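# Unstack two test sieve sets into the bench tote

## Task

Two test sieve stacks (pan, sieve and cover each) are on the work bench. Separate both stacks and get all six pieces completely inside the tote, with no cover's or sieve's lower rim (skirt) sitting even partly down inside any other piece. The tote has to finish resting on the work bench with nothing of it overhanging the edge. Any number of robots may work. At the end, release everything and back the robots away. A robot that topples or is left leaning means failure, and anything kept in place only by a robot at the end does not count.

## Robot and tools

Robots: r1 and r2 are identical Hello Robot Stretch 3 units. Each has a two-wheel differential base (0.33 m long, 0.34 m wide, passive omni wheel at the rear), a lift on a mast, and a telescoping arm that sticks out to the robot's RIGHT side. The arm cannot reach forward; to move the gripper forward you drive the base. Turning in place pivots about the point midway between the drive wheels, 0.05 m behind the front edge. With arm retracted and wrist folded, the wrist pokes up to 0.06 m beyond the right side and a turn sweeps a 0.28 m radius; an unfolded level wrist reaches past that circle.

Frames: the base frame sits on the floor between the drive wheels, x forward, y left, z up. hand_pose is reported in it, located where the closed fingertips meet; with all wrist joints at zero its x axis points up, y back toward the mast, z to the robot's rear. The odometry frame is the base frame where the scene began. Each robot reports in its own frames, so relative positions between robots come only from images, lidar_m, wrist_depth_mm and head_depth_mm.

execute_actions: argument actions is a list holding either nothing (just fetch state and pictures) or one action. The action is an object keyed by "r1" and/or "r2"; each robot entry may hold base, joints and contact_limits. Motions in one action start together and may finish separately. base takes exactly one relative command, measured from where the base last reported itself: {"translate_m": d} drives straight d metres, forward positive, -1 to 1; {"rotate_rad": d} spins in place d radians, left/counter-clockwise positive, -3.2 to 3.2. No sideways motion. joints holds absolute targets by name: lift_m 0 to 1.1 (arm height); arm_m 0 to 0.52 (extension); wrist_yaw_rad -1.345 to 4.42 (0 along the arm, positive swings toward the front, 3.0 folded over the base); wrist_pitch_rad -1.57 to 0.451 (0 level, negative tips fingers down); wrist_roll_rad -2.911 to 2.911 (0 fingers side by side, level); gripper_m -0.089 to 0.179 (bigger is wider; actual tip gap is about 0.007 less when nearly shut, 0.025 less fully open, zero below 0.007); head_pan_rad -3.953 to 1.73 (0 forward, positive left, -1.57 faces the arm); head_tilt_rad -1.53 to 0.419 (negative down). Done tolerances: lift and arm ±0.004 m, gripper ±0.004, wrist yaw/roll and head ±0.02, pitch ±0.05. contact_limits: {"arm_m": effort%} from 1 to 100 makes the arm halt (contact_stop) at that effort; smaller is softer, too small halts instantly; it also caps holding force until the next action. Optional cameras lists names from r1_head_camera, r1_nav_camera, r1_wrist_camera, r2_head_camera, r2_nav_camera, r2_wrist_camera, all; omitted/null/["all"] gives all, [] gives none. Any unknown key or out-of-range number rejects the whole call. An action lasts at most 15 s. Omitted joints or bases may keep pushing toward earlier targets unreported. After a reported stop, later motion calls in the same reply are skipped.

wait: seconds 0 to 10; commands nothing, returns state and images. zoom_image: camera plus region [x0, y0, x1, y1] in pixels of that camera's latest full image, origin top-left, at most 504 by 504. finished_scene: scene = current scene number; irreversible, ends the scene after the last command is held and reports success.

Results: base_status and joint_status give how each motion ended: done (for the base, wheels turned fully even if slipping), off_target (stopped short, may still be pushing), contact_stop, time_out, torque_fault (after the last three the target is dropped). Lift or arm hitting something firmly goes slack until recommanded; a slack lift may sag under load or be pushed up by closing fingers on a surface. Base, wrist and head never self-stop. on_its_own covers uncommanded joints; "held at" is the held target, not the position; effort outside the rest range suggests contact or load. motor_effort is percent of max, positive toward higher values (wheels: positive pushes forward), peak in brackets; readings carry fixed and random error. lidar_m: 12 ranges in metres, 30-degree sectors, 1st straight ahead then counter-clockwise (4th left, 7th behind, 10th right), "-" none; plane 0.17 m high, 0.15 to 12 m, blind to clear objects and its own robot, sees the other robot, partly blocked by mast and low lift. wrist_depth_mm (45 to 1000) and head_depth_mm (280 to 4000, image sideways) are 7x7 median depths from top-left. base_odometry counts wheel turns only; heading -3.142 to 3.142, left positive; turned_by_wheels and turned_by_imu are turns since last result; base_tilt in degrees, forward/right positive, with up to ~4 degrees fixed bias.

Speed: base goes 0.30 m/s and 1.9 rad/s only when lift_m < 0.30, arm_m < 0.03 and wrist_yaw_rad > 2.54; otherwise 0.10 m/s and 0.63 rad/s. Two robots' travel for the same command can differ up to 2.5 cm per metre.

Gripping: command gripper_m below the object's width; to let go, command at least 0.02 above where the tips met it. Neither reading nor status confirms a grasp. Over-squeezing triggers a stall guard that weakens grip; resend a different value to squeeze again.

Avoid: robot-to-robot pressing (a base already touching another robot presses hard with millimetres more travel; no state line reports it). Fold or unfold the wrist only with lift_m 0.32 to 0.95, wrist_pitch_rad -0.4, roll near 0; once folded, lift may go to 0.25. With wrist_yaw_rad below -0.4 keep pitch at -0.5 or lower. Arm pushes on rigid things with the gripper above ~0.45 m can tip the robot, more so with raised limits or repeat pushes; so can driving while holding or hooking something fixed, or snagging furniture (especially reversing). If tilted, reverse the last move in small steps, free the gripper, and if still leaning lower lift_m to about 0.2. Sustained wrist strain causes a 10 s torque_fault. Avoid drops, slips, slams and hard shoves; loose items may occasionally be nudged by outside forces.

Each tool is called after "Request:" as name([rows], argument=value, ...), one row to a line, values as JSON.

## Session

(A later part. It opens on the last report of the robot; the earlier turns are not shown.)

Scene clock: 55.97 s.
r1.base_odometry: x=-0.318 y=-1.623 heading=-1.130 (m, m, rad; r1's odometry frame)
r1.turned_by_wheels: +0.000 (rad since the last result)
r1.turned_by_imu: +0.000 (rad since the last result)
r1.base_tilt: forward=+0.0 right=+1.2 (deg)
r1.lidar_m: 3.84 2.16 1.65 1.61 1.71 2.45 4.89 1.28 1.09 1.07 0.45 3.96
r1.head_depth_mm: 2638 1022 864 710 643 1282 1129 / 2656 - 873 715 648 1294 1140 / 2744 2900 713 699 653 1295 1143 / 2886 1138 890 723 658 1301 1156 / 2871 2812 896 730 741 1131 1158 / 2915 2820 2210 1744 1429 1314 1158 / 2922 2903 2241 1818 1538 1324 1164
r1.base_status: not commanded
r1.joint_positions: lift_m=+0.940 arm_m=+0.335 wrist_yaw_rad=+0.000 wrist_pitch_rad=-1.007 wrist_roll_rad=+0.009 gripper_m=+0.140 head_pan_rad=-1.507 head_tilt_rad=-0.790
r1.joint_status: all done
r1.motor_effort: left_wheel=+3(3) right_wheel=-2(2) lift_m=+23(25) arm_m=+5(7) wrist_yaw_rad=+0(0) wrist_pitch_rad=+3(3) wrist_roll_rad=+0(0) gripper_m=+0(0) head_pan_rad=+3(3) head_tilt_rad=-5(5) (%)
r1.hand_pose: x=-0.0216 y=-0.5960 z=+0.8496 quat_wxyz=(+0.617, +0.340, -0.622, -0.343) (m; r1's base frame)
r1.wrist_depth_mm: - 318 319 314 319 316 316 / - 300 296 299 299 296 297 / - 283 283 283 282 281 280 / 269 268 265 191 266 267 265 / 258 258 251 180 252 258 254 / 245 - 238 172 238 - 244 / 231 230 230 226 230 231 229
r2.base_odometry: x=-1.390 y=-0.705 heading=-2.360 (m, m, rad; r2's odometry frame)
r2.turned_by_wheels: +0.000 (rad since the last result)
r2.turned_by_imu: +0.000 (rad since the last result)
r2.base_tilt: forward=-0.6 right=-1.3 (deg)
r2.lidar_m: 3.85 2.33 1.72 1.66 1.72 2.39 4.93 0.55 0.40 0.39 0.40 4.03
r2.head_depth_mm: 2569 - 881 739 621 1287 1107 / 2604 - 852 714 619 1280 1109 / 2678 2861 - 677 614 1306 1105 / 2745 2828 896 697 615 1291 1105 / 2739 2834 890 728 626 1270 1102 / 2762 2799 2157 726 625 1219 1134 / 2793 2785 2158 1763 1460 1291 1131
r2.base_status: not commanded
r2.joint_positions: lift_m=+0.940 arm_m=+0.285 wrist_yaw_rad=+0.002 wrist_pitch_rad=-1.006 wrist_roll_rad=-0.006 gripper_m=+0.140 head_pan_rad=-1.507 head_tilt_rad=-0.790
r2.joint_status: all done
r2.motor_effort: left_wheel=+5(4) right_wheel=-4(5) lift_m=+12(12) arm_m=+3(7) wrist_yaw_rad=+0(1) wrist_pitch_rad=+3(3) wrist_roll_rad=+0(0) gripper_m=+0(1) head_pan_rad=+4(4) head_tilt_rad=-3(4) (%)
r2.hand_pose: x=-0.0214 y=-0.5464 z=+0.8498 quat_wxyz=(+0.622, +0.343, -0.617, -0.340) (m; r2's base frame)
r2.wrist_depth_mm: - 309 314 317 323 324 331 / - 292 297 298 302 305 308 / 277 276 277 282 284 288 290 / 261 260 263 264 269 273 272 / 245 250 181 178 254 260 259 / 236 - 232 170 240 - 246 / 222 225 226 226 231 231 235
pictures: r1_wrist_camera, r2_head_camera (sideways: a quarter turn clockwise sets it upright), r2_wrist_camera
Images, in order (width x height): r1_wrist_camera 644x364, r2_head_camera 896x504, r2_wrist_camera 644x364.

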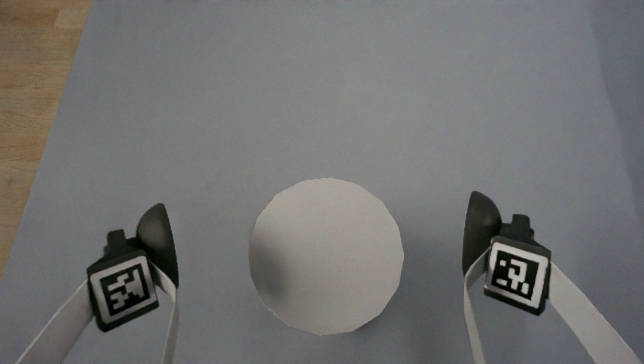

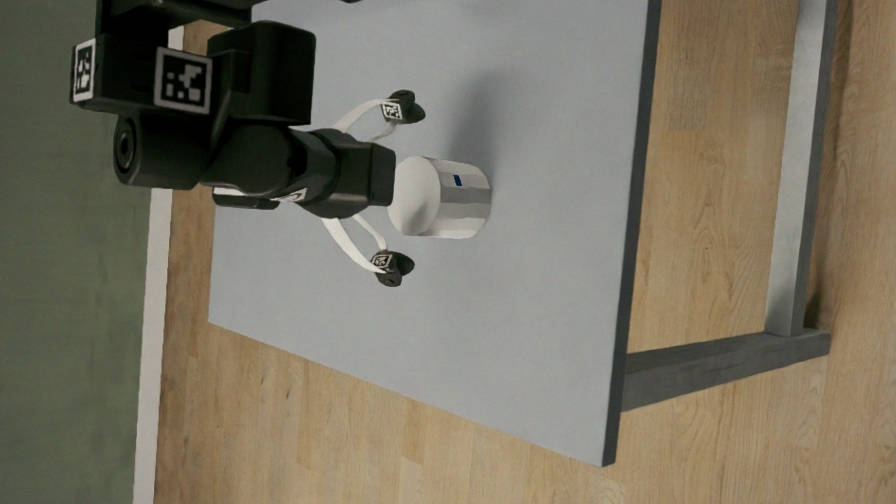

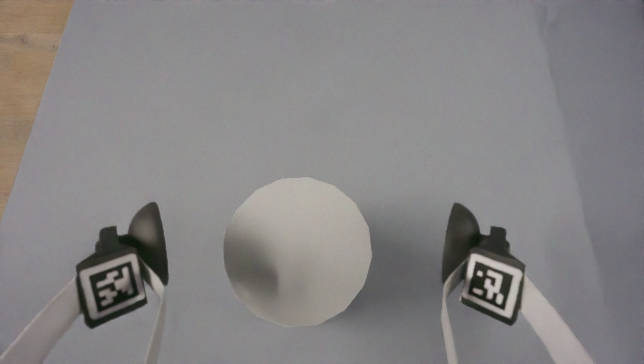

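Probe the height by closing here.

Request:
execute_actions([
  {"r1":{"joints":{"arm_m":0.325,"gripper_m":0.05}},"r2":{"joints":{"arm_m":0.28,"gripper_m":0.05}}},
], cameras=["r1_wrist_camera","r2_wrist_camera"])

Request:
execute_actions([
  {"r1":{"joints":{"lift_m":0.99}},"r2":{"joints":{"lift_m":0.99}}},
], cameras=["r1_head_camera","r2_head_camera"])

Scene clock: 59.40 s.
r1.base_odometry: x=-0.318 y=-1.623 heading=-1.130 (m, m, rad; r1's odometry frame)
r1.turned_by_wheels: +0.000 (rad since the last result)
r1.turned_by_imu: +0.000 (rad since the last result)
r1.base_tilt: forward=+0.0 right=+1.2 (deg)
r1.lidar_m: 3.86 2.15 1.65 1.61 1.71 2.45 4.89 1.29 1.10 1.07 0.45 3.95
r1.head_depth_mm: 2659 1974 867 710 645 1284 1138 / 2688 - 873 716 649 1295 1139 / 2774 2871 713 699 653 1297 1149 / 2837 1142 892 726 658 1303 1149 / 2865 2829 899 729 744 1127 1152 / 2930 2883 2215 1760 1443 1314 1157 / 2936 2915 2230 1803 1530 1329 1162
r1.base_status: not commanded
r1.joint_positions: lift_m=+0.940 arm_m=+0.325 wrist_yaw_rad=-0.001 wrist_pitch_rad=-1.007 wrist_roll_rad=+0.009 gripper_m=+0.050 head_pan_rad=-1.507 head_tilt_rad=-0.790
r1.joint_status: all done
r1.motor_effort: left_wheel=+3(4) right_wheel=-1(2) lift_m=+23(24) arm_m=-3(4) wrist_yaw_rad=+0(1) wrist_pitch_rad=+3(3) wrist_roll_rad=+0(0) gripper_m=-7(79) head_pan_rad=+2(3) head_tilt_rad=-4(4) (%)
r1.hand_pose: x=-0.0217 y=-0.5870 z=+0.8497 quat_wxyz=(+0.617, +0.339, -0.622, -0.343) (m; r1's base frame)
r1.wrist_depth_mm: - 319 317 316 318 316 318 / - 300 296 299 297 299 297 / - 283 281 281 285 283 281 / 272 269 267 190 267 267 267 / 259 255 219 182 185 254 254 / 243 243 237 173 237 242 241 / 233 232 233 232 232 230 231
r2.base_odometry: x=-1.390 y=-0.705 heading=-2.359 (m, m, rad; r2's odometry frame)
r2.turned_by_wheels: +0.000 (rad since the last result)
r2.turned_by_imu: +0.000 (rad since the last result)
r2.base_tilt: forward=-0.5 right=-1.6 (deg)
r2.lidar_m: 3.84 2.33 1.72 1.66 1.73 2.39 4.95 0.55 0.40 0.39 0.40 3.99
r2.head_depth_mm: 2578 - 884 737 620 1281 1113 / 2607 - 849 736 618 1284 1107 / 2674 2883 - 672 617 1302 1105 / 2732 2859 900 709 614 1308 1105 / 2761 2811 890 725 626 1271 1102 / 2772 2796 2174 725 624 1218 1137 / 2771 2802 2148 1746 1462 1290 1131
r2.base_status: not commanded
r2.joint_positions: lift_m=+0.940 arm_m=+0.280 wrist_yaw_rad=+0.002 wrist_pitch_rad=-1.004 wrist_roll_rad=-0.006 gripper_m=+0.050 head_pan_rad=-1.507 head_tilt_rad=-0.790
r2.joint_status: all done
r2.motor_effort: left_wheel=+5(6) right_wheel=-5(5) lift_m=+12(12) arm_m=-2(5) wrist_yaw_rad=-1(1) wrist_pitch_rad=+2(3) wrist_roll_rad=+0(0) gripper_m=-7(80) head_pan_rad=+4(4) head_tilt_rad=-4(3) (%)
r2.hand_pose: x=-0.0214 y=-0.5425 z=+0.8500 quat_wxyz=(+0.622, +0.342, -0.617, -0.339) (m; r2's base frame)
r2.wrist_depth_mm: - 312 316 321 326 325 329 / - 295 298 300 305 307 310 / 277 276 280 283 284 288 291 / 260 262 263 189 270 273 274 / 247 250 180 179 259 256 259 / 234 238 234 171 - 245 247 / 223 225 227 229 231 234 235
pictures: r1_wrist_camera, r2_wrist_camera
Images, in order (width x height): r1_wrist_camera 644x364, r2_wrist_camera 644x364.

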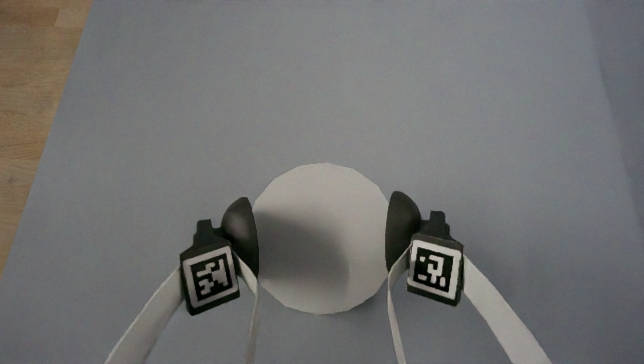

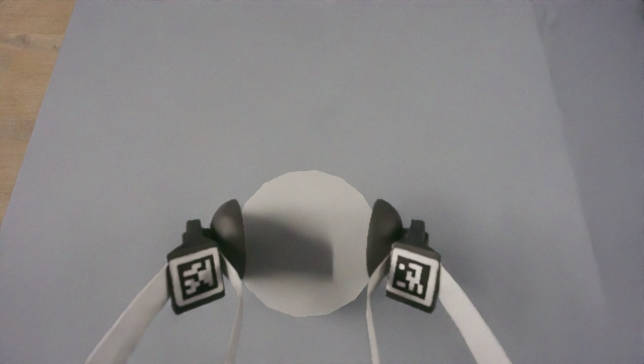

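Scene clock: 60.70 s.
r1.base_odometry: x=-0.318 y=-1.623 heading=-1.130 (m, m, rad; r1's odometry frame)
r1.turned_by_wheels: +0.000 (rad since the last result)
r1.turned_by_imu: +0.000 (rad since the last result)
r1.base_tilt: forward=-0.2 right=+1.3 (deg)
r1.lidar_m: 3.86 2.16 1.65 1.61 1.70 2.45 4.89 1.29 1.09 1.07 0.45 3.96
r1.head_depth_mm: - 1061 867 711 646 1284 1134 / - 1074 859 715 650 1288 1142 / 2825 - 852 698 652 1296 1142 / 2866 1143 885 726 659 1304 1147 / 2888 2846 892 731 743 1133 1155 / 2883 2855 2215 1765 1421 1311 1159 / 2928 2933 2230 1815 1539 1321 1167
r1.base_status: not commanded
r1.joint_positions: lift_m=+0.990 arm_m=+0.325 wrist_yaw_rad=-0.001 wrist_pitch_rad=-1.010 wrist_roll_rad=+0.009 gripper_m=+0.050 head_pan_rad=-1.507 head_tilt_rad=-0.790
r1.joint_status: all done
r1.motor_effort: left_wheel=+3(3) right_wheel=-2(2) lift_m=+45(46) arm_m=-3(3) wrist_yaw_rad=+1(1) wrist_pitch_rad=+5(5) wrist_roll_rad=+0(0) gripper_m=+0(7) head_pan_rad=+3(3) head_tilt_rad=-5(4) (%)
r1.hand_pose: x=-0.0217 y=-0.5862 z=+0.8985 quat_wxyz=(+0.616, +0.340, -0.621, -0.344) (m; r1's base frame)
r1.wrist_depth_mm: - 386 378 380 375 379 376 / - 355 355 358 352 355 355 / - 338 337 339 335 333 336 / - 319 319 320 317 318 315 / - 305 307 229 306 302 302 / - 292 - 222 284 289 288 / 282 276 277 277 276 276 276
r2.base_odometry: x=-1.390 y=-0.705 heading=-2.360 (m, m, rad; r2's odometry frame)
r2.turned_by_wheels: +0.000 (rad since the last result)
r2.turned_by_imu: +0.000 (rad since the last result)
r2.base_tilt: forward=-0.5 right=-1.5 (deg)
r2.lidar_m: 3.86 2.33 1.72 1.66 1.73 2.38 4.95 0.54 0.40 0.39 0.40 3.99
r2.head_depth_mm: - - 909 737 619 1275 1113 / - - 903 733 619 1281 1112 / 2652 2881 - 676 616 1306 1106 / 2709 2828 899 711 615 1303 1102 / 2745 2840 894 729 626 1263 1098 / 2764 2791 2162 725 625 1215 1134 / 2766 2805 2146 1764 1455 1287 1135
r2.base_status: not commanded
r2.joint_positions: lift_m=+0.990 arm_m=+0.280 wrist_yaw_rad=+0.002 wrist_pitch_rad=-1.008 wrist_roll_rad=-0.006 gripper_m=+0.050 head_pan_rad=-1.507 head_tilt_rad=-0.790
r2.joint_status: all done
r2.motor_effort: left_wheel=+4(4) right_wheel=-4(5) lift_m=+24(25) arm_m=-2(2) wrist_yaw_rad=-1(1) wrist_pitch_rad=+4(5) wrist_roll_rad=+0(0) gripper_m=+0(8) head_pan_rad=+4(4) head_tilt_rad=-3(4) (%)
r2.hand_pose: x=-0.0214 y=-0.5416 z=+0.8987 quat_wxyz=(+0.622, +0.343, -0.617, -0.340) (m; r2's base frame)
r2.wrist_depth_mm: - 373 377 382 386 388 397 / - 347 354 355 360 366 367 / - 331 332 338 341 343 348 / - 310 316 319 319 326 329 / - 298 298 226 306 307 310 / 283 280 279 220 292 292 296 / 269 270 270 273 274 279 281
pictures: r1_head_camera (sideways: a quarter turn clockwise sets it upright), r2_head_camera (sideways: a quarter turn clockwise sets it upright)
Images, in order (width x height): r1_head_camera 896x504, r2_head_camera 896x504.

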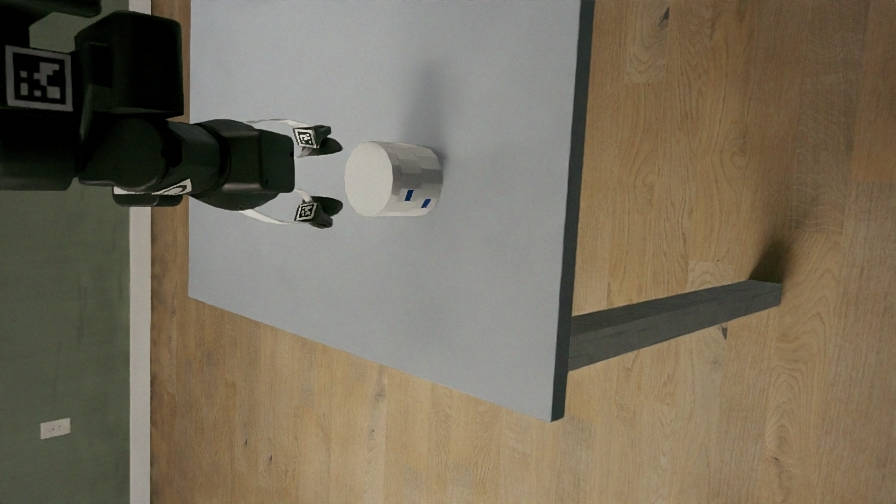

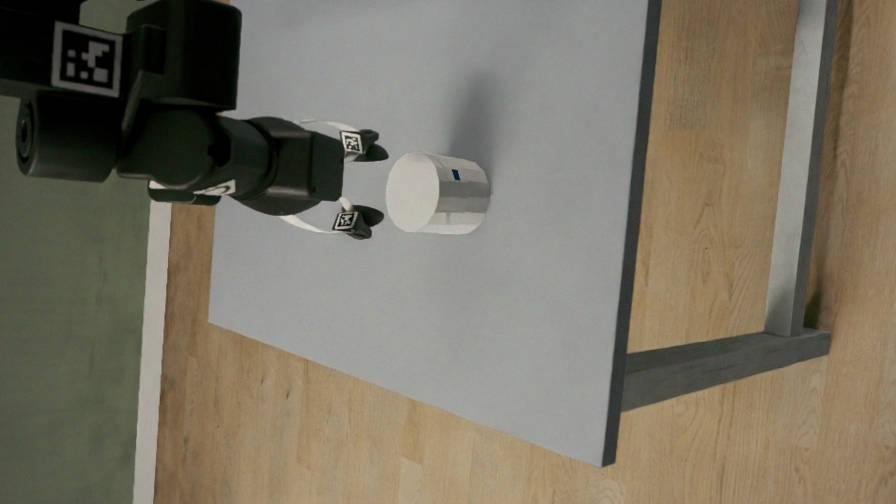

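Slipped; lower and harder.

Request:
execute_actions([
  {"r1":{"joints":{"lift_m":0.934,"gripper_m":0.11}},"r2":{"joints":{"lift_m":0.937,"gripper_m":0.11}}},
], cameras=[])

Request:
execute_actions([
  {"r1":{"joints":{"gripper_m":0.0}},"r2":{"joints":{"gripper_m":0.0}}},
], cameras=[])

Request:
execute_actions([
  {"r1":{"joints":{"lift_m":0.97}},"r2":{"joints":{"lift_m":0.97}}},
], cameras=["r1_head_camera","r2_head_camera"])

Scene clock: 69.70 s.
r1.base_odometry: x=-0.318 y=-1.623 heading=-1.130 (m, m, rad; r1's odometry frame)
r1.turned_by_wheels: +0.000 (rad since the last result)
r1.turned_by_imu: -0.001 (rad since the last result)
r1.base_tilt: forward=+0.1 right=+1.0 (deg)
r1.lidar_m: 3.86 2.16 1.65 1.61 1.71 2.45 4.90 1.29 1.09 1.07 0.45 3.95
r1.head_depth_mm: 2665 - 865 711 642 1282 1134 / 2689 - 861 714 647 1291 1139 / 2766 2915 712 699 652 1297 1144 / 2851 1137 901 724 657 1306 1148 / 2869 2874 898 731 744 1131 1153 / 2936 2851 2223 1758 1427 1319 1160 / 2948 2912 2250 1811 1539 1325 1164
r1.base_status: not commanded
r1.joint_positions: lift_m=+0.934 arm_m=+0.325 wrist_yaw_rad=-0.001 wrist_pitch_rad=-1.010 wrist_roll_rad=+0.009 gripper_m=+0.110 head_pan_rad=-1.507 head_tilt_rad=-0.790
r1.joint_status: all done
r1.motor_effort: left_wheel=+3(3) right_wheel=-2(1) lift_m=+23(36) arm_m=-4(3) wrist_yaw_rad=+0(1) wrist_pitch_rad=+4(5) wrist_roll_rad=+0(1) gripper_m=+0(79) head_pan_rad=+3(3) head_tilt_rad=-5(5) (%)
r1.hand_pose: x=-0.0217 y=-0.5862 z=+0.8433 quat_wxyz=(+0.616, +0.340, -0.621, -0.344) (m; r1's base frame)
r1.wrist_depth_mm: - 307 310 306 306 307 305 / - 292 291 291 289 289 289 / 280 274 275 273 273 274 274 / 264 259 261 183 259 262 259 / 247 251 243 174 242 249 248 / 237 - 234 167 233 237 235 / 227 225 226 224 226 223 224
r2.base_odometry: x=-1.390 y=-0.705 heading=-2.360 (m, m, rad; r2's odometry frame)
r2.turned_by_wheels: +0.000 (rad since the last result)
r2.turned_by_imu: +0.000 (rad since the last result)
r2.base_tilt: forward=-0.5 right=-1.5 (deg)
r2.lidar_m: 3.84 2.34 1.72 1.66 1.73 2.39 4.94 0.54 0.40 0.39 0.40 4.02
r2.head_depth_mm: 2604 - 879 739 619 1284 1109 / 2659 - 849 725 617 1285 1110 / 2699 2834 - 676 617 1298 1107 / 2724 2835 897 712 614 1297 1105 / 2739 2825 892 726 626 1270 1095 / 2745 2790 2170 725 626 1220 1136 / 2798 2783 2141 1755 1459 1289 1133
r2.base_status: not commanded
r2.joint_positions: lift_m=+0.937 arm_m=+0.280 wrist_yaw_rad=+0.002 wrist_pitch_rad=-1.008 wrist_roll_rad=-0.006 gripper_m=+0.110 head_pan_rad=-1.507 head_tilt_rad=-0.790
r2.joint_status: all done
r2.motor_effort: left_wheel=+4(4) right_wheel=-3(4) lift_m=+12(20) arm_m=-2(2) wrist_yaw_rad=-1(1) wrist_pitch_rad=+4(4) wrist_roll_rad=+0(0) gripper_m=+0(80) head_pan_rad=+4(4) head_tilt_rad=-3(3) (%)
r2.hand_pose: x=-0.0214 y=-0.5416 z=+0.8465 quat_wxyz=(+0.622, +0.343, -0.617, -0.340) (m; r2's base frame)
r2.wrist_depth_mm: - 305 310 312 316 321 324 / 294 287 292 292 298 299 303 / 272 271 274 276 281 283 287 / 256 257 260 185 265 266 272 / 243 247 210 176 251 254 256 / 231 - 230 168 238 242 244 / 222 222 224 225 227 229 230
pictures: none
No camera images: the call's "cameras" was empty. Leave "cameras" out to get every camera's image.

Scene clock: 71.30 s.
r1.base_odometry: x=-0.318 y=-1.623 heading=-1.130 (m, m, rad; r1's odometry frame)
r1.turned_by_wheels: +0.000 (rad since the last result)
r1.turned_by_imu: +0.000 (rad since the last result)
r1.base_tilt: forward=+0.0 right=+1.3 (deg)
r1.lidar_m: 3.85 2.16 1.65 1.61 1.71 2.45 4.90 1.28 1.09 1.07 0.45 3.97
r1.head_depth_mm: 2660 - 866 711 643 1282 1132 / 2665 - 859 718 650 1292 1137 / 2766 2935 716 700 653 1296 1143 / 2850 1146 890 724 658 1309 1150 / 2904 2840 895 730 743 1123 1157 / 2897 2853 2190 1765 1429 1314 1157 / 2940 2890 2240 1816 1543 1325 1166
r1.base_status: not commanded
r1.joint_positions: lift_m=+0.934 arm_m=+0.325 wrist_yaw_rad=-0.001 wrist_pitch_rad=-1.001 wrist_roll_rad=+0.009 gripper_m=+0.001 head_pan_rad=-1.507 head_tilt_rad=-0.790
r1.joint_status: all done
r1.motor_effort: left_wheel=+3(3) right_wheel=-2(2) lift_m=+23(23) arm_m=-3(3) wrist_yaw_rad=+2(1) wrist_pitch_rad=+0(5) wrist_roll_rad=+0(0) gripper_m=-22(98) head_pan_rad=+3(3) head_tilt_rad=-5(4) (%)
r1.hand_pose: x=-0.0217 y=-0.5883 z=+0.8444 quat_wxyz=(+0.618, +0.338, -0.623, -0.341) (m; r1's base frame)
r1.wrist_depth_mm: - 314 316 313 313 314 311 / - 295 297 295 292 291 293 / - 277 278 280 275 279 277 / 266 264 264 185 261 262 261 / 252 251 248 177 179 249 249 / 237 239 234 169 233 237 236 / 227 227 226 227 226 226 226
r2.base_odometry: x=-1.390 y=-0.705 heading=-2.360 (m, m, rad; r2's odometry frame)
r2.turned_by_wheels: +0.000 (rad since the last result)
r2.turned_by_imu: +0.000 (rad since the last result)
r2.base_tilt: forward=-0.7 right=-1.3 (deg)
r2.lidar_m: 3.85 2.33 1.72 1.66 1.73 2.38 4.94 0.55 0.40 0.39 0.40 3.99
r2.head_depth_mm: 2629 - 880 737 621 1286 1090 / 2647 - 847 736 619 1282 1107 / 2703 2865 - 677 617 1303 1107 / 2685 2811 900 710 614 1306 1103 / 2739 2814 894 727 625 1267 1105 / 2761 2803 2160 725 625 1219 1136 / 2786 2778 2165 1767 1451 1288 1134
r2.base_status: not commanded
r2.joint_positions: lift_m=+0.937 arm_m=+0.280 wrist_yaw_rad=+0.002 wrist_pitch_rad=-0.995 wrist_roll_rad=-0.006 gripper_m=+0.001 head_pan_rad=-1.507 head_tilt_rad=-0.790
r2.joint_status: all done
r2.motor_effort: left_wheel=+4(4) right_wheel=-4(4) lift_m=+12(12) arm_m=-1(2) wrist_yaw_rad=-1(1) wrist_pitch_rad=-3(4) wrist_roll_rad=+0(0) gripper_m=-27(100) head_pan_rad=+3(4) head_tilt_rad=-4(4) (%)
r2.hand_pose: x=-0.0214 y=-0.5446 z=+0.8481 quat_wxyz=(+0.624, +0.339, -0.619, -0.336) (m; r2's base frame)
r2.wrist_depth_mm: - 314 316 322 324 327 333 / - 295 296 301 304 306 310 / 278 276 280 283 287 287 289 / 261 261 265 189 268 271 274 / 246 247 179 178 257 257 259 / 234 235 232 171 237 242 245 / 222 226 225 227 230 231 233
pictures: none
No camera images: the call's "cameras" was empty. Leave "cameras" out to get every camera's image.

Scene clock: 72.80 s.
r1.base_odometry: x=-0.318 y=-1.623 heading=-1.130 (m, m, rad; r1's odometry frame)
r1.turned_by_wheels: +0.000 (rad since the last result)
r1.turned_by_imu: +0.000 (rad since the last result)
r1.base_tilt: forward=+0.0 right=+1.1 (deg)
r1.lidar_m: 3.85 2.16 1.65 1.61 1.71 2.45 4.91 1.29 1.10 1.07 0.45 3.95
r1.head_depth_mm: - 1027 866 711 643 1288 1133 / - - 871 714 648 1289 1140 / 2779 - 710 704 652 1294 1142 / 2842 1145 888 723 658 1304 1155 / 2877 2854 898 732 742 1133 1154 / 2889 2856 2197 1761 1421 1314 1160 / 2926 2892 2243 1820 1528 1323 1164
r1.base_status: not commanded
r1.joint_positions: lift_m=+0.970 arm_m=+0.325 wrist_yaw_rad=-0.001 wrist_pitch_rad=-1.006 wrist_roll_rad=+0.009 gripper_m=+0.003 head_pan_rad=-1.507 head_tilt_rad=-0.790
r1.joint_status: all done
r1.motor_effort: left_wheel=+3(3) right_wheel=-2(2) lift_m=+45(50) arm_m=-3(3) wrist_yaw_rad=+1(1) wrist_pitch_rad=+3(3) wrist_roll_rad=+0(0) gripper_m=-1(22) head_pan_rad=+3(2) head_tilt_rad=-5(4) (%)
r1.hand_pose: x=-0.0217 y=-0.5870 z=+0.8789 quat_wxyz=(+0.617, +0.339, -0.622, -0.343) (m; r1's base frame)
r1.wrist_depth_mm: - 354 357 353 353 351 352 / - 332 335 332 333 330 330 / - 315 315 313 313 316 315 / - 300 300 222 298 298 295 / - 285 282 - 282 284 282 / 274 271 273 266 268 268 270 / 259 258 259 260 259 258 256
r2.base_odometry: x=-1.390 y=-0.705 heading=-2.360 (m, m, rad; r2's odometry frame)
r2.turned_by_wheels: +0.000 (rad since the last result)
r2.turned_by_imu: +0.000 (rad since the last result)
r2.base_tilt: forward=-0.5 right=-1.6 (deg)
r2.lidar_m: 3.84 2.33 1.72 1.66 1.73 2.38 4.96 0.54 0.40 0.39 0.40 4.01
r2.head_depth_mm: - - 907 738 619 1286 1092 / 2600 - 877 734 618 1286 1109 / 2646 2899 - 677 618 1300 1110 / 2712 2823 893 710 614 1302 1103 / 2741 2829 892 728 625 1280 1102 / 2762 2784 2175 723 624 1219 1132 / 2805 2772 2133 1769 1459 1289 1137
r2.base_status: not commanded
r2.joint_positions: lift_m=+0.970 arm_m=+0.280 wrist_yaw_rad=+0.002 wrist_pitch_rad=-1.005 wrist_roll_rad=-0.006 gripper_m=+0.003 head_pan_rad=-1.507 head_tilt_rad=-0.790
r2.joint_status: all done
r2.motor_effort: left_wheel=+4(4) right_wheel=-3(4) lift_m=+24(25) arm_m=-1(2) wrist_yaw_rad=+0(2) wrist_pitch_rad=+3(3) wrist_roll_rad=+0(0) gripper_m=-3(27) head_pan_rad=+4(3) head_tilt_rad=-3(4) (%)
r2.hand_pose: x=-0.0214 y=-0.5423 z=+0.8791 quat_wxyz=(+0.622, +0.342, -0.617, -0.339) (m; r2's base frame)
r2.wrist_depth_mm: - 345 351 354 361 364 368 / - 328 329 335 338 341 346 / - 309 313 314 316 322 325 / - 290 296 221 304 303 309 / 277 277 280 - 285 286 290 / 261 263 267 263 270 272 276 / 250 251 254 255 258 260 262
pictures: r1_head_camera (sideways: a quarter turn clockwise sets it upright), r2_head_camera (sideways: a quarter turn clockwise sets it upright)
Images, in order (width x height): r1_head_camera 896x504, r2_head_camera 896x504.

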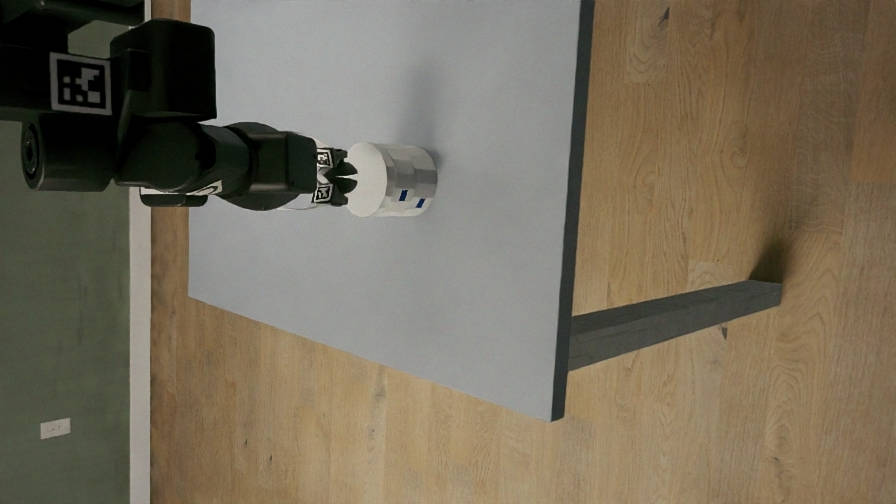

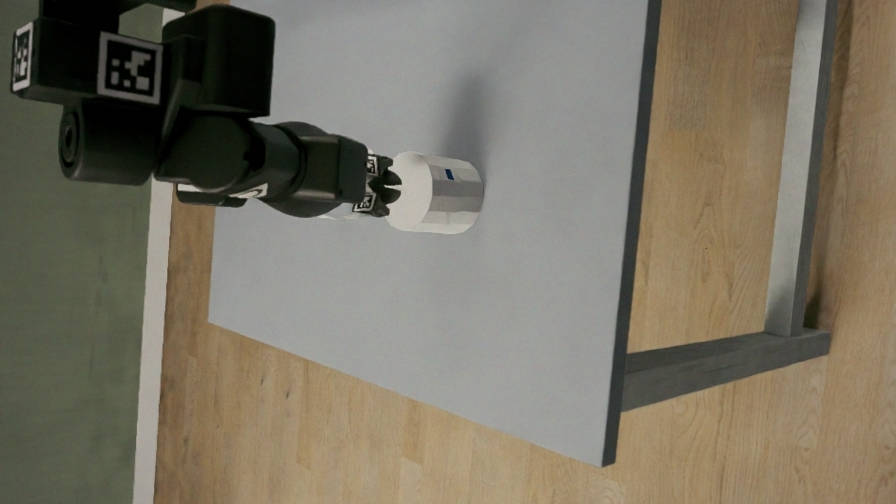

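Pads are domed; go lower and further.

Request:
execute_actions([
  {"r1":{"joints":{"arm_m":0.343,"gripper_m":0.11}},"r2":{"joints":{"arm_m":0.298,"gripper_m":0.11}}},
], cameras=[])

Request:
execute_actions([
  {"r1":{"joints":{"lift_m":0.918}},"r2":{"joints":{"lift_m":0.925}}},
], cameras=[])

Request:
execute_actions([
  {"r1":{"joints":{"gripper_m":0.02}},"r2":{"joints":{"gripper_m":0.02}}},
], cameras=["r1_wrist_camera","r2_wrist_camera"])

Request:
execute_actions([
  {"r1":{"joints":{"lift_m":0.96}},"r2":{"joints":{"lift_m":0.96}}},
], cameras=["r1_head_camera","r2_head_camera"])

Scene clock: 78.73 s.
r1.base_odometry: x=-0.318 y=-1.623 heading=-1.130 (m, m, rad; r1's odometry frame)
r1.turned_by_wheels: +0.000 (rad since the last result)
r1.turned_by_imu: -0.001 (rad since the last result)
r1.base_tilt: forward=+0.0 right=+1.3 (deg)
r1.lidar_m: 3.83 2.16 1.65 1.62 1.71 2.45 4.90 1.29 1.10 1.07 0.45 3.95
r1.head_depth_mm: - 1065 864 711 643 1285 1135 / - 1032 851 716 648 1287 1140 / 2767 - 852 703 653 1298 1148 / 2866 1143 886 726 659 1298 1150 / 2898 2814 896 730 741 1131 1154 / 2908 2873 2226 1765 1428 1312 1159 / 2940 2914 2234 1822 1535 1323 1162
r1.base_status: not commanded
r1.joint_positions: lift_m=+0.970 arm_m=+0.343 wrist_yaw_rad=-0.001 wrist_pitch_rad=-1.006 wrist_roll_rad=+0.009 gripper_m=+0.110 head_pan_rad=-1.507 head_tilt_rad=-0.790
r1.joint_status: all done
r1.motor_effort: left_wheel=+3(3) right_wheel=-2(2) lift_m=+46(46) arm_m=+5(6) wrist_yaw_rad=+2(1) wrist_pitch_rad=+3(3) wrist_roll_rad=+0(0) gripper_m=+1(79) head_pan_rad=+3(2) head_tilt_rad=-4(4) (%)
r1.hand_pose: x=-0.0217 y=-0.6042 z=+0.8789 quat_wxyz=(+0.617, +0.339, -0.622, -0.343) (m; r1's base frame)
r1.wrist_depth_mm: - 354 354 350 355 354 351 / - 334 333 336 332 334 335 / - 315 315 311 315 314 315 / - 299 298 299 298 299 295 / - 289 284 210 283 282 281 / 274 - 268 201 267 274 269 / 260 257 259 257 259 257 258
r2.base_odometry: x=-1.390 y=-0.705 heading=-2.360 (m, m, rad; r2's odometry frame)
r2.turned_by_wheels: +0.000 (rad since the last result)
r2.turned_by_imu: +0.001 (rad since the last result)
r2.base_tilt: forward=-0.7 right=-1.4 (deg)
r2.lidar_m: 3.86 2.32 1.71 1.66 1.72 2.38 4.95 0.55 0.40 0.39 0.40 4.02
r2.head_depth_mm: - - 910 736 619 1280 1094 / 2604 - 905 735 618 1282 1109 / 2627 2899 846 678 616 1308 1108 / 2721 2804 899 710 615 1298 1106 / 2731 2810 892 726 626 1276 1095 / 2756 2794 2163 725 624 1227 1139 / 2799 2785 2166 1774 1466 1282 1133
r2.base_status: not commanded
r2.joint_positions: lift_m=+0.970 arm_m=+0.298 wrist_yaw_rad=+0.002 wrist_pitch_rad=-1.005 wrist_roll_rad=-0.006 gripper_m=+0.110 head_pan_rad=-1.507 head_tilt_rad=-0.790
r2.joint_status: all done
r2.motor_effort: left_wheel=+4(4) right_wheel=-4(3) lift_m=+24(24) arm_m=+4(2) wrist_yaw_rad=-1(2) wrist_pitch_rad=+3(3) wrist_roll_rad=+0(0) gripper_m=+0(81) head_pan_rad=+4(3) head_tilt_rad=-4(4) (%)
r2.hand_pose: x=-0.0214 y=-0.5596 z=+0.8791 quat_wxyz=(+0.622, +0.342, -0.617, -0.339) (m; r2's base frame)
r2.wrist_depth_mm: - 345 351 356 358 363 368 / - 326 329 334 339 340 346 / - 306 311 312 317 320 326 / - 290 297 296 300 304 305 / 277 278 277 208 286 289 290 / 263 - 262 198 269 276 276 / 251 251 255 253 258 259 262
pictures: none
No camera images: the call's "cameras" was empty. Leave "cameras" out to get every camera's image.

Scene clock: 80.03 s.
r1.base_odometry: x=-0.318 y=-1.623 heading=-1.130 (m, m, rad; r1's odometry frame)
r1.turned_by_wheels: +0.000 (rad since the last result)
r1.turned_by_imu: +0.000 (rad since the last result)
r1.base_tilt: forward=+0.0 right=+1.1 (deg)
r1.lidar_m: 3.86 2.16 1.65 1.62 1.71 2.45 4.91 1.28 1.09 1.07 0.45 3.95
r1.head_depth_mm: 2711 - 850 710 643 1281 1135 / 2689 - 859 716 649 1291 1136 / 2787 2873 711 701 650 1301 1145 / 2845 1138 914 724 658 1304 1148 / 2868 2839 897 730 743 1130 1153 / 2939 2880 2199 1759 1425 1310 1162 / 2923 2914 2229 1809 1535 1323 1166
r1.base_status: not commanded
r1.joint_positions: lift_m=+0.918 arm_m=+0.343 wrist_yaw_rad=-0.001 wrist_pitch_rad=-1.007 wrist_roll_rad=+0.009 gripper_m=+0.110 head_pan_rad=-1.507 head_tilt_rad=-0.790
r1.joint_status: all done
r1.motor_effort: left_wheel=+4(3) right_wheel=-2(2) lift_m=+24(36) arm_m=+5(5) wrist_yaw_rad=+0(1) wrist_pitch_rad=+3(3) wrist_roll_rad=+0(0) gripper_m=+0(0) head_pan_rad=+3(2) head_tilt_rad=-4(5) (%)
r1.hand_pose: x=-0.0217 y=-0.6042 z=+0.8277 quat_wxyz=(+0.617, +0.339, -0.622, -0.343) (m; r1's base frame)
r1.wrist_depth_mm: - 290 287 288 287 285 288 / 279 274 273 270 274 272 271 / 262 258 257 256 255 257 256 / 246 243 244 166 243 243 243 / 233 234 161 158 161 232 230 / 222 - 216 150 217 224 220 / 212 211 210 208 210 210 208
r2.base_odometry: x=-1.390 y=-0.705 heading=-2.360 (m, m, rad; r2's odometry frame)
r2.turned_by_wheels: +0.000 (rad since the last result)
r2.turned_by_imu: +0.000 (rad since the last result)
r2.base_tilt: forward=-0.5 right=-1.3 (deg)
r2.lidar_m: 3.86 2.33 1.72 1.66 1.73 2.38 4.95 0.55 0.40 0.39 0.40 4.00
r2.head_depth_mm: 2606 - 877 735 619 1284 1093 / 2631 - 851 735 618 1286 1106 / 2672 2903 - 678 616 1310 1109 / 2694 2834 897 706 615 1295 1104 / 2747 2799 890 726 626 1274 1103 / 2768 2790 2168 726 624 1224 1139 / 2825 2756 2148 1762 1455 1284 1134
r2.base_status: not commanded
r2.joint_positions: lift_m=+0.925 arm_m=+0.298 wrist_yaw_rad=+0.002 wrist_pitch_rad=-1.005 wrist_roll_rad=-0.006 gripper_m=+0.110 head_pan_rad=-1.507 head_tilt_rad=-0.790
r2.joint_status: all done
r2.motor_effort: left_wheel=+3(4) right_wheel=-4(4) lift_m=+12(19) arm_m=+3(3) wrist_yaw_rad=-1(1) wrist_pitch_rad=+3(3) wrist_roll_rad=+0(0) gripper_m=+0(1) head_pan_rad=+3(4) head_tilt_rad=-3(3) (%)
r2.hand_pose: x=-0.0214 y=-0.5595 z=+0.8349 quat_wxyz=(+0.622, +0.342, -0.617, -0.339) (m; r2's base frame)
r2.wrist_depth_mm: - 290 296 298 302 306 312 / 275 273 277 280 284 286 291 / 258 259 262 264 266 270 272 / 243 245 247 173 253 255 258 / 231 235 165 163 239 243 243 / 221 - 188 156 225 230 231 / 210 211 213 211 216 217 220
pictures: none
No camera images: the call's "cameras" was empty. Leave "cameras" out to get every camera's image.

Scene clock: 81.43 s.
r1.base_odometry: x=-0.318 y=-1.623 heading=-1.130 (m, m, rad; r1's odometry frame)
r1.turned_by_wheels: +0.000 (rad since the last result)
r1.turned_by_imu: +0.000 (rad since the last result)
r1.base_tilt: forward=-0.2 right=+1.2 (deg)
r1.lidar_m: 3.84 2.16 1.65 1.61 1.71 2.45 4.89 1.29 1.09 1.07 0.45 3.96
r1.head_depth_mm: 2666 - 855 711 643 1282 1132 / 2675 - 861 715 649 1290 1140 / 2811 2899 711 704 652 1299 1143 / 2864 1145 903 724 659 1305 1152 / 2850 2862 897 730 744 1130 1155 / 2881 2849 2197 1756 1436 1317 1164 / 2948 2911 2240 1812 1527 1319 1164
r1.base_status: not commanded
r1.joint_positions: lift_m=+0.918 arm_m=+0.343 wrist_yaw_rad=-0.001 wrist_pitch_rad=-1.007 wrist_roll_rad=+0.009 gripper_m=+0.021 head_pan_rad=-1.507 head_tilt_rad=-0.790
r1.joint_status: all done
r1.motor_effort: left_wheel=+3(3) right_wheel=-2(2) lift_m=+23(23) arm_m=+5(5) wrist_yaw_rad=+1(1) wrist_pitch_rad=+3(3) wrist_roll_rad=+0(0) gripper_m=-21(96) head_pan_rad=+3(4) head_tilt_rad=-4(4) (%)
r1.hand_pose: x=-0.0217 y=-0.6041 z=+0.8276 quat_wxyz=(+0.617, +0.340, -0.622, -0.343) (m; r1's base frame)
r1.wrist_depth_mm: - 288 289 288 289 289 288 / 280 272 272 270 271 269 270 / 260 257 257 257 256 255 256 / 245 243 243 165 244 244 242 / 232 233 157 157 157 230 230 / 221 222 151 150 184 219 220 / 210 212 210 206 211 210 210
r2.base_odometry: x=-1.390 y=-0.705 heading=-2.360 (m, m, rad; r2's odometry frame)
r2.turned_by_wheels: +0.000 (rad since the last result)
r2.turned_by_imu: +0.000 (rad since the last result)
r2.base_tilt: forward=-0.4 right=-1.4 (deg)
r2.lidar_m: 3.85 2.33 1.72 1.66 1.73 2.39 4.93 0.55 0.40 0.39 0.40 4.00
r2.head_depth_mm: 2617 - 878 737 619 1283 1092 / 2628 - 850 734 618 1282 1108 / 2711 2866 - 678 615 1311 1108 / 2730 2815 898 710 614 1299 1104 / 2771 2842 892 726 627 1270 1104 / 2792 2778 2173 726 625 1219 1138 / 2755 2802 2163 1767 1447 1286 1139
r2.base_status: not commanded
r2.joint_positions: lift_m=+0.925 arm_m=+0.298 wrist_yaw_rad=+0.002 wrist_pitch_rad=-1.003 wrist_roll_rad=-0.006 gripper_m=+0.021 head_pan_rad=-1.507 head_tilt_rad=-0.790
r2.joint_status: all done
r2.motor_effort: left_wheel=+5(4) right_wheel=-4(4) lift_m=+12(12) arm_m=+3(3) wrist_yaw_rad=+0(1) wrist_pitch_rad=+2(3) wrist_roll_rad=+0(0) gripper_m=-24(100) head_pan_rad=+3(3) head_tilt_rad=-3(4) (%)
r2.hand_pose: x=-0.0214 y=-0.5600 z=+0.8351 quat_wxyz=(+0.622, +0.342, -0.617, -0.339) (m; r2's base frame)
r2.wrist_depth_mm: - 292 296 300 304 307 310 / 277 275 279 280 283 289 291 / 259 260 263 265 267 271 274 / 243 247 247 173 252 256 259 / 230 233 164 164 240 241 244 / 220 224 156 156 222 231 232 / 210 211 212 211 217 219 221
pictures: r1_wrist_camera, r2_wrist_camera
Images, in order (width x height): r1_wrist_camera 644x364, r2_wrist_camera 644x364.

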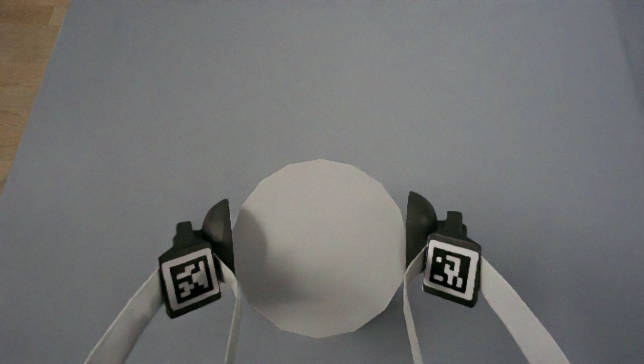

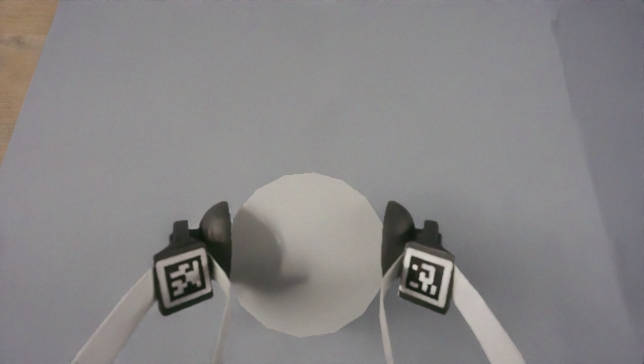

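Scene clock: 83.43 s.
r1.base_odometry: x=-0.318 y=-1.623 heading=-1.130 (m, m, rad; r1's odometry frame)
r1.turned_by_wheels: +0.000 (rad since the last result)
r1.turned_by_imu: +0.000 (rad since the last result)
r1.base_tilt: forward=-0.2 right=+1.2 (deg)
r1.lidar_m: 3.86 2.16 1.65 1.61 1.71 2.45 4.89 1.28 1.09 1.07 0.45 3.95
r1.head_depth_mm: - 1028 867 709 646 1289 1135 / - - 872 714 649 1294 1141 / 2744 - 687 704 652 1295 1145 / 2830 1147 891 724 659 1306 1156 / 2881 2851 894 729 742 1133 1155 / 2904 2887 2222 1750 1432 1316 1156 / 2944 2905 2249 1825 1536 1323 1167
r1.base_status: not commanded
r1.joint_positions: lift_m=+0.960 arm_m=+0.343 wrist_yaw_rad=-0.001 wrist_pitch_rad=-1.009 wrist_roll_rad=+0.009 gripper_m=+0.024 head_pan_rad=-1.507 head_tilt_rad=-0.790
r1.joint_status: all done
r1.motor_effort: left_wheel=+4(3) right_wheel=-2(2) lift_m=+46(52) arm_m=+5(5) wrist_yaw_rad=+1(2) wrist_pitch_rad=+4(4) wrist_roll_rad=+0(0) gripper_m=-19(20) head_pan_rad=+3(2) head_tilt_rad=-5(4) (%)
r1.hand_pose: x=-0.0217 y=-0.6036 z=+0.8686 quat_wxyz=(+0.616, +0.340, -0.621, -0.344) (m; r1's base frame)
r1.wrist_depth_mm: - 341 339 341 336 338 338 / - 321 320 320 320 321 318 / - 303 303 304 302 299 302 / - 287 289 165 286 287 285 / 279 275 158 157 157 272 272 / 264 261 151 149 204 260 259 / 249 248 249 244 249 248 248
r2.base_odometry: x=-1.390 y=-0.705 heading=-2.359 (m, m, rad; r2's odometry frame)
r2.turned_by_wheels: +0.000 (rad since the last result)
r2.turned_by_imu: +0.000 (rad since the last result)
r2.base_tilt: forward=-0.6 right=-1.5 (deg)
r2.lidar_m: 3.85 2.33 1.72 1.66 1.73 2.39 4.94 0.55 0.40 0.39 0.40 4.03
r2.head_depth_mm: 2545 - 903 737 619 1282 1110 / 2567 - 880 734 618 1274 1111 / 2668 2909 - 678 614 1302 1108 / 2749 2822 896 710 615 1299 1101 / 2753 2824 894 725 624 1276 1102 / 2790 2809 2162 725 625 1221 1136 / 2747 2814 2154 1756 1461 1287 1133
r2.base_status: not commanded
r2.joint_positions: lift_m=+0.960 arm_m=+0.298 wrist_yaw_rad=+0.003 wrist_pitch_rad=-0.994 wrist_roll_rad=-0.010 gripper_m=+0.023 head_pan_rad=-1.507 head_tilt_rad=-0.790
r2.joint_status: all done
r2.motor_effort: left_wheel=+6(10) right_wheel=-7(11) lift_m=+23(25) arm_m=+3(3) wrist_yaw_rad=-2(3) wrist_pitch_rad=-3(11) wrist_roll_rad=+2(3) gripper_m=-6(24) head_pan_rad=+4(4) head_tilt_rad=-4(4) (%)
r2.hand_pose: x=-0.0213 y=-0.5621 z=+0.8704 quat_wxyz=(+0.625, +0.340, -0.618, -0.335) (m; r2's base frame)
r2.wrist_depth_mm: - 342 346 352 353 357 363 / - 318 321 327 330 335 337 / - 300 305 305 310 314 317 / 286 283 286 289 292 295 298 / 266 269 274 173 276 278 281 / 254 256 251 166 264 264 268 / 240 242 244 245 249 251 254
pictures: r1_head_camera (sideways: a quarter turn clockwise sets it upright), r2_head_camera (sideways: a quarter turn clockwise sets it upright)
Images, in order (width x height): r1_head_camera 896x504, r2_head_camera 896x504.

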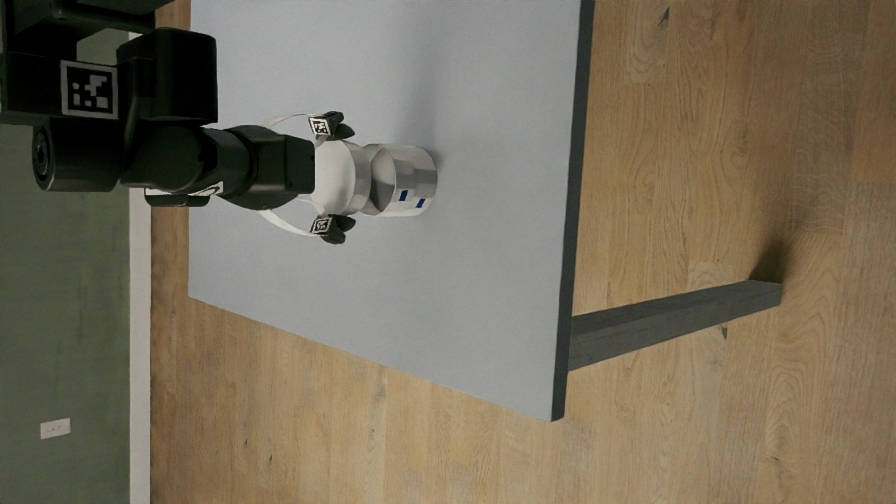

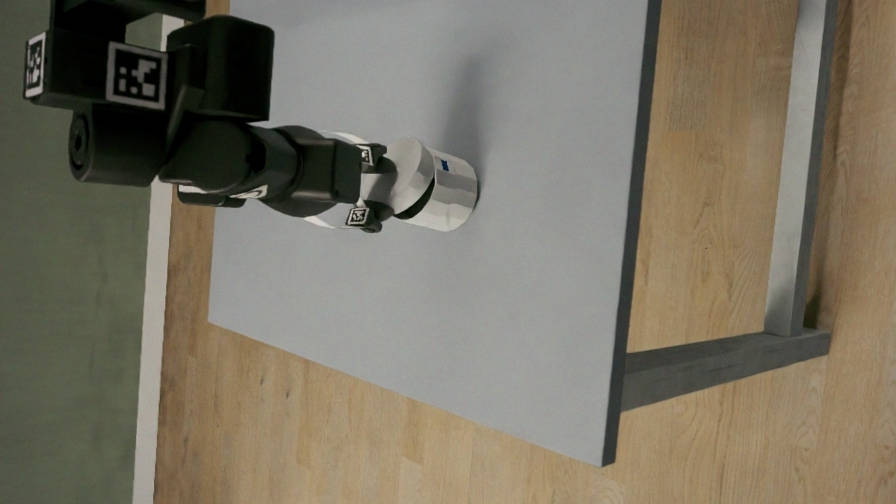

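Request:
execute_actions([
  {"r1":{"base":{"translate_m":-0.55},"joints":{"lift_m":1.05}},"r2":{"joints":{"gripper_m":0.13}}},
], cameras=["r1_head_camera","r2_head_camera","r1_wrist_camera","r2_wrist_camera"])

Scene clock: 91.63 s.
r1.base_odometry: x=-0.553 y=-1.126 heading=-1.130 (m, m, rad; r1's odometry frame)
r1.turned_by_wheels: +0.000 (rad since the last result)
r1.turned_by_imu: -0.001 (rad since the last result)
r1.base_tilt: forward=+0.0 right=+1.2 (deg)
r1.lidar_m: 4.40 2.18 1.68 1.65 1.74 2.51 4.33 0.77 1.06 1.04 1.10 0.82
r1.head_depth_mm: 2788 2740 841 709 616 1284 1135 / 2822 2754 843 681 621 1288 1146 / - 936 824 692 626 1300 1142 / 2847 2820 852 706 641 1302 1150 / 2870 2802 869 727 646 1308 1153 / 2860 2827 903 736 649 1325 1158 / 2896 2886 913 738 669 1325 1161
r1.base_status: done
r1.joint_positions: lift_m=+1.050 arm_m=+0.343 wrist_yaw_rad=-0.001 wrist_pitch_rad=-1.010 wrist_roll_rad=+0.009 gripper_m=+0.024 head_pan_rad=-1.507 head_tilt_rad=-0.790
r1.joint_status: all done
r1.motor_effort: left_wheel=+4(4) right_wheel=-2(7) lift_m=+46(47) arm_m=+5(5) wrist_yaw_rad=+2(1) wrist_pitch_rad=+5(5) wrist_roll_rad=+0(0) gripper_m=-20(19) head_pan_rad=+3(2) head_tilt_rad=-4(4) (%)
r1.hand_pose: x=-0.0217 y=-0.6035 z=+0.9585 quat_wxyz=(+0.616, +0.340, -0.621, -0.344) (m; r1's base frame)
r1.wrist_depth_mm: 458 460 428 450 435 449 449 / 427 429 410 424 413 423 429 / 404 397 394 400 390 402 399 / 380 377 371 165 372 378 383 / 366 356 157 157 157 358 364 / 349 342 151 149 216 345 345 / 331 253 251 244 248 251 333
r2.base_odometry: x=-1.390 y=-0.705 heading=-2.360 (m, m, rad; r2's odometry frame)
r2.turned_by_wheels: +0.000 (rad since the last result)
r2.turned_by_imu: +0.001 (rad since the last result)
r2.base_tilt: forward=-0.5 right=-1.6 (deg)
r2.lidar_m: 3.85 2.33 1.72 1.66 1.73 2.38 4.95 0.55 0.40 0.39 0.40 4.01
r2.head_depth_mm: 2549 - 906 739 619 1281 1108 / 2576 - 900 735 617 1282 1109 / 2656 2914 - 678 615 1304 1107 / 2708 2817 913 728 615 1296 1105 / 2763 2818 890 729 628 1274 1101 / 2765 2806 2173 722 625 1220 1139 / 2800 2804 2146 1761 1456 1290 1131
r2.base_status: not commanded
r2.joint_positions: lift_m=+0.960 arm_m=+0.298 wrist_yaw_rad=+0.003 wrist_pitch_rad=-1.004 wrist_roll_rad=-0.010 gripper_m=+0.130 head_pan_rad=-1.507 head_tilt_rad=-0.790
r2.joint_status: all done
r2.motor_effort: left_wheel=+5(6) right_wheel=-5(8) lift_m=+23(23) arm_m=+3(3) wrist_yaw_rad=-2(1) wrist_pitch_rad=+2(3) wrist_roll_rad=+1(2) gripper_m=-1(80) head_pan_rad=+3(4) head_tilt_rad=-4(3) (%)
r2.hand_pose: x=-0.0213 y=-0.5598 z=+0.8692 quat_wxyz=(+0.623, +0.343, -0.616, -0.338) (m; r2's base frame)
r2.wrist_depth_mm: - 334 342 341 348 353 355 / - 315 319 324 325 332 335 / - 297 300 304 306 310 313 / 281 281 283 287 289 292 297 / 267 269 268 198 271 280 279 / 253 - 255 188 258 267 266 / 239 241 242 245 248 251 256
pictures: r1_head_camera (sideways: a quarter turn clockwise sets it upright), r1_wrist_camera, r2_head_camera (sideways: a quarter turn clockwise sets it upright), r2_wrist_camera
Images, in order (width x height): r1_head_camera 896x504, r1_wrist_camera 644x364, r2_head_camera 896x504, r2_wrist_camera 644x364.

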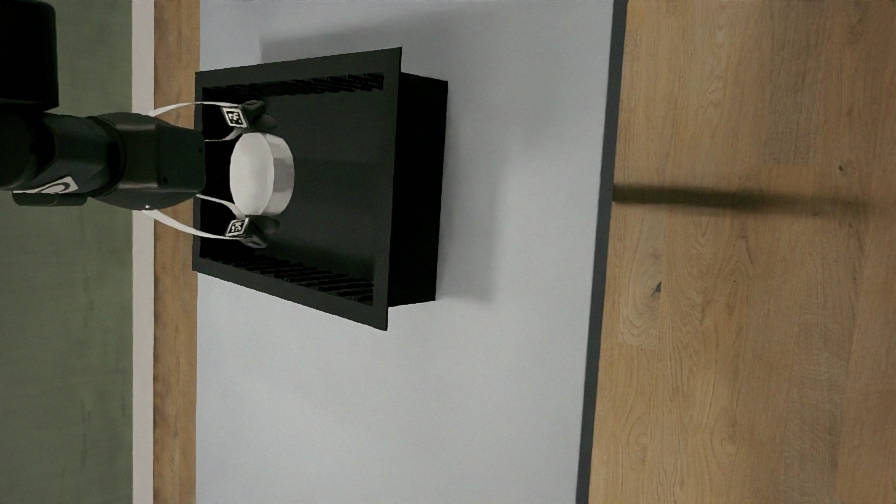

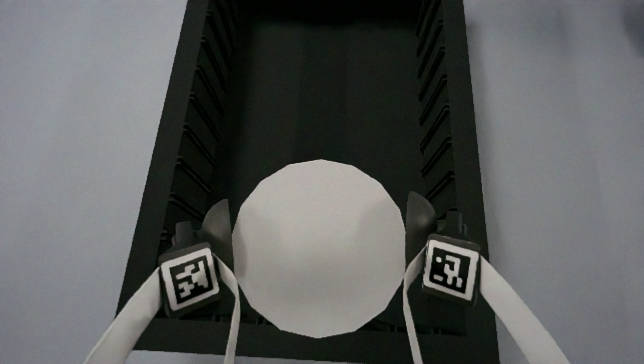

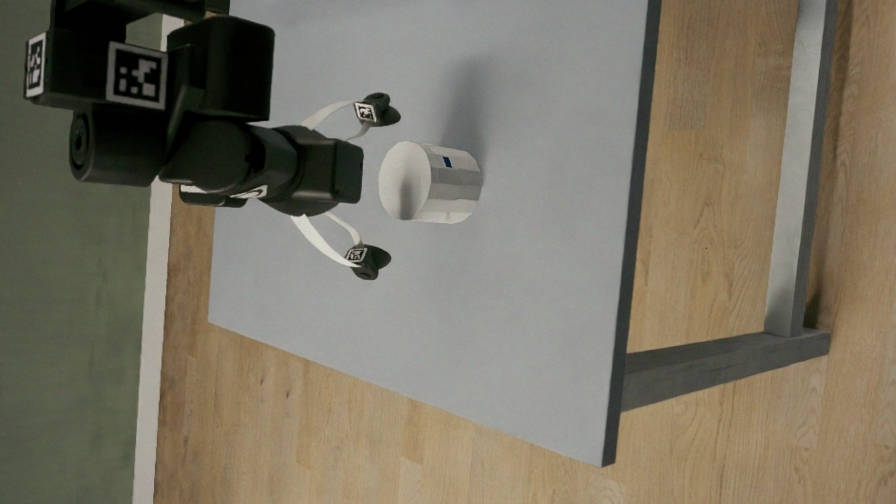

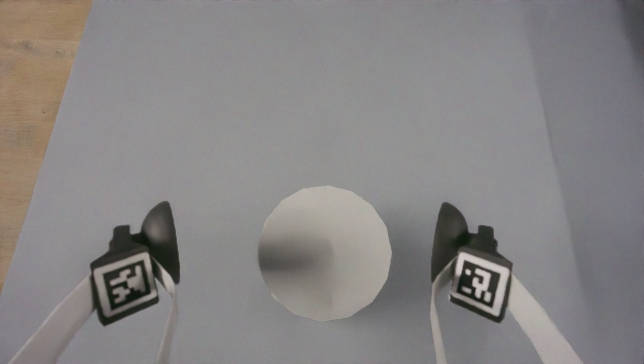

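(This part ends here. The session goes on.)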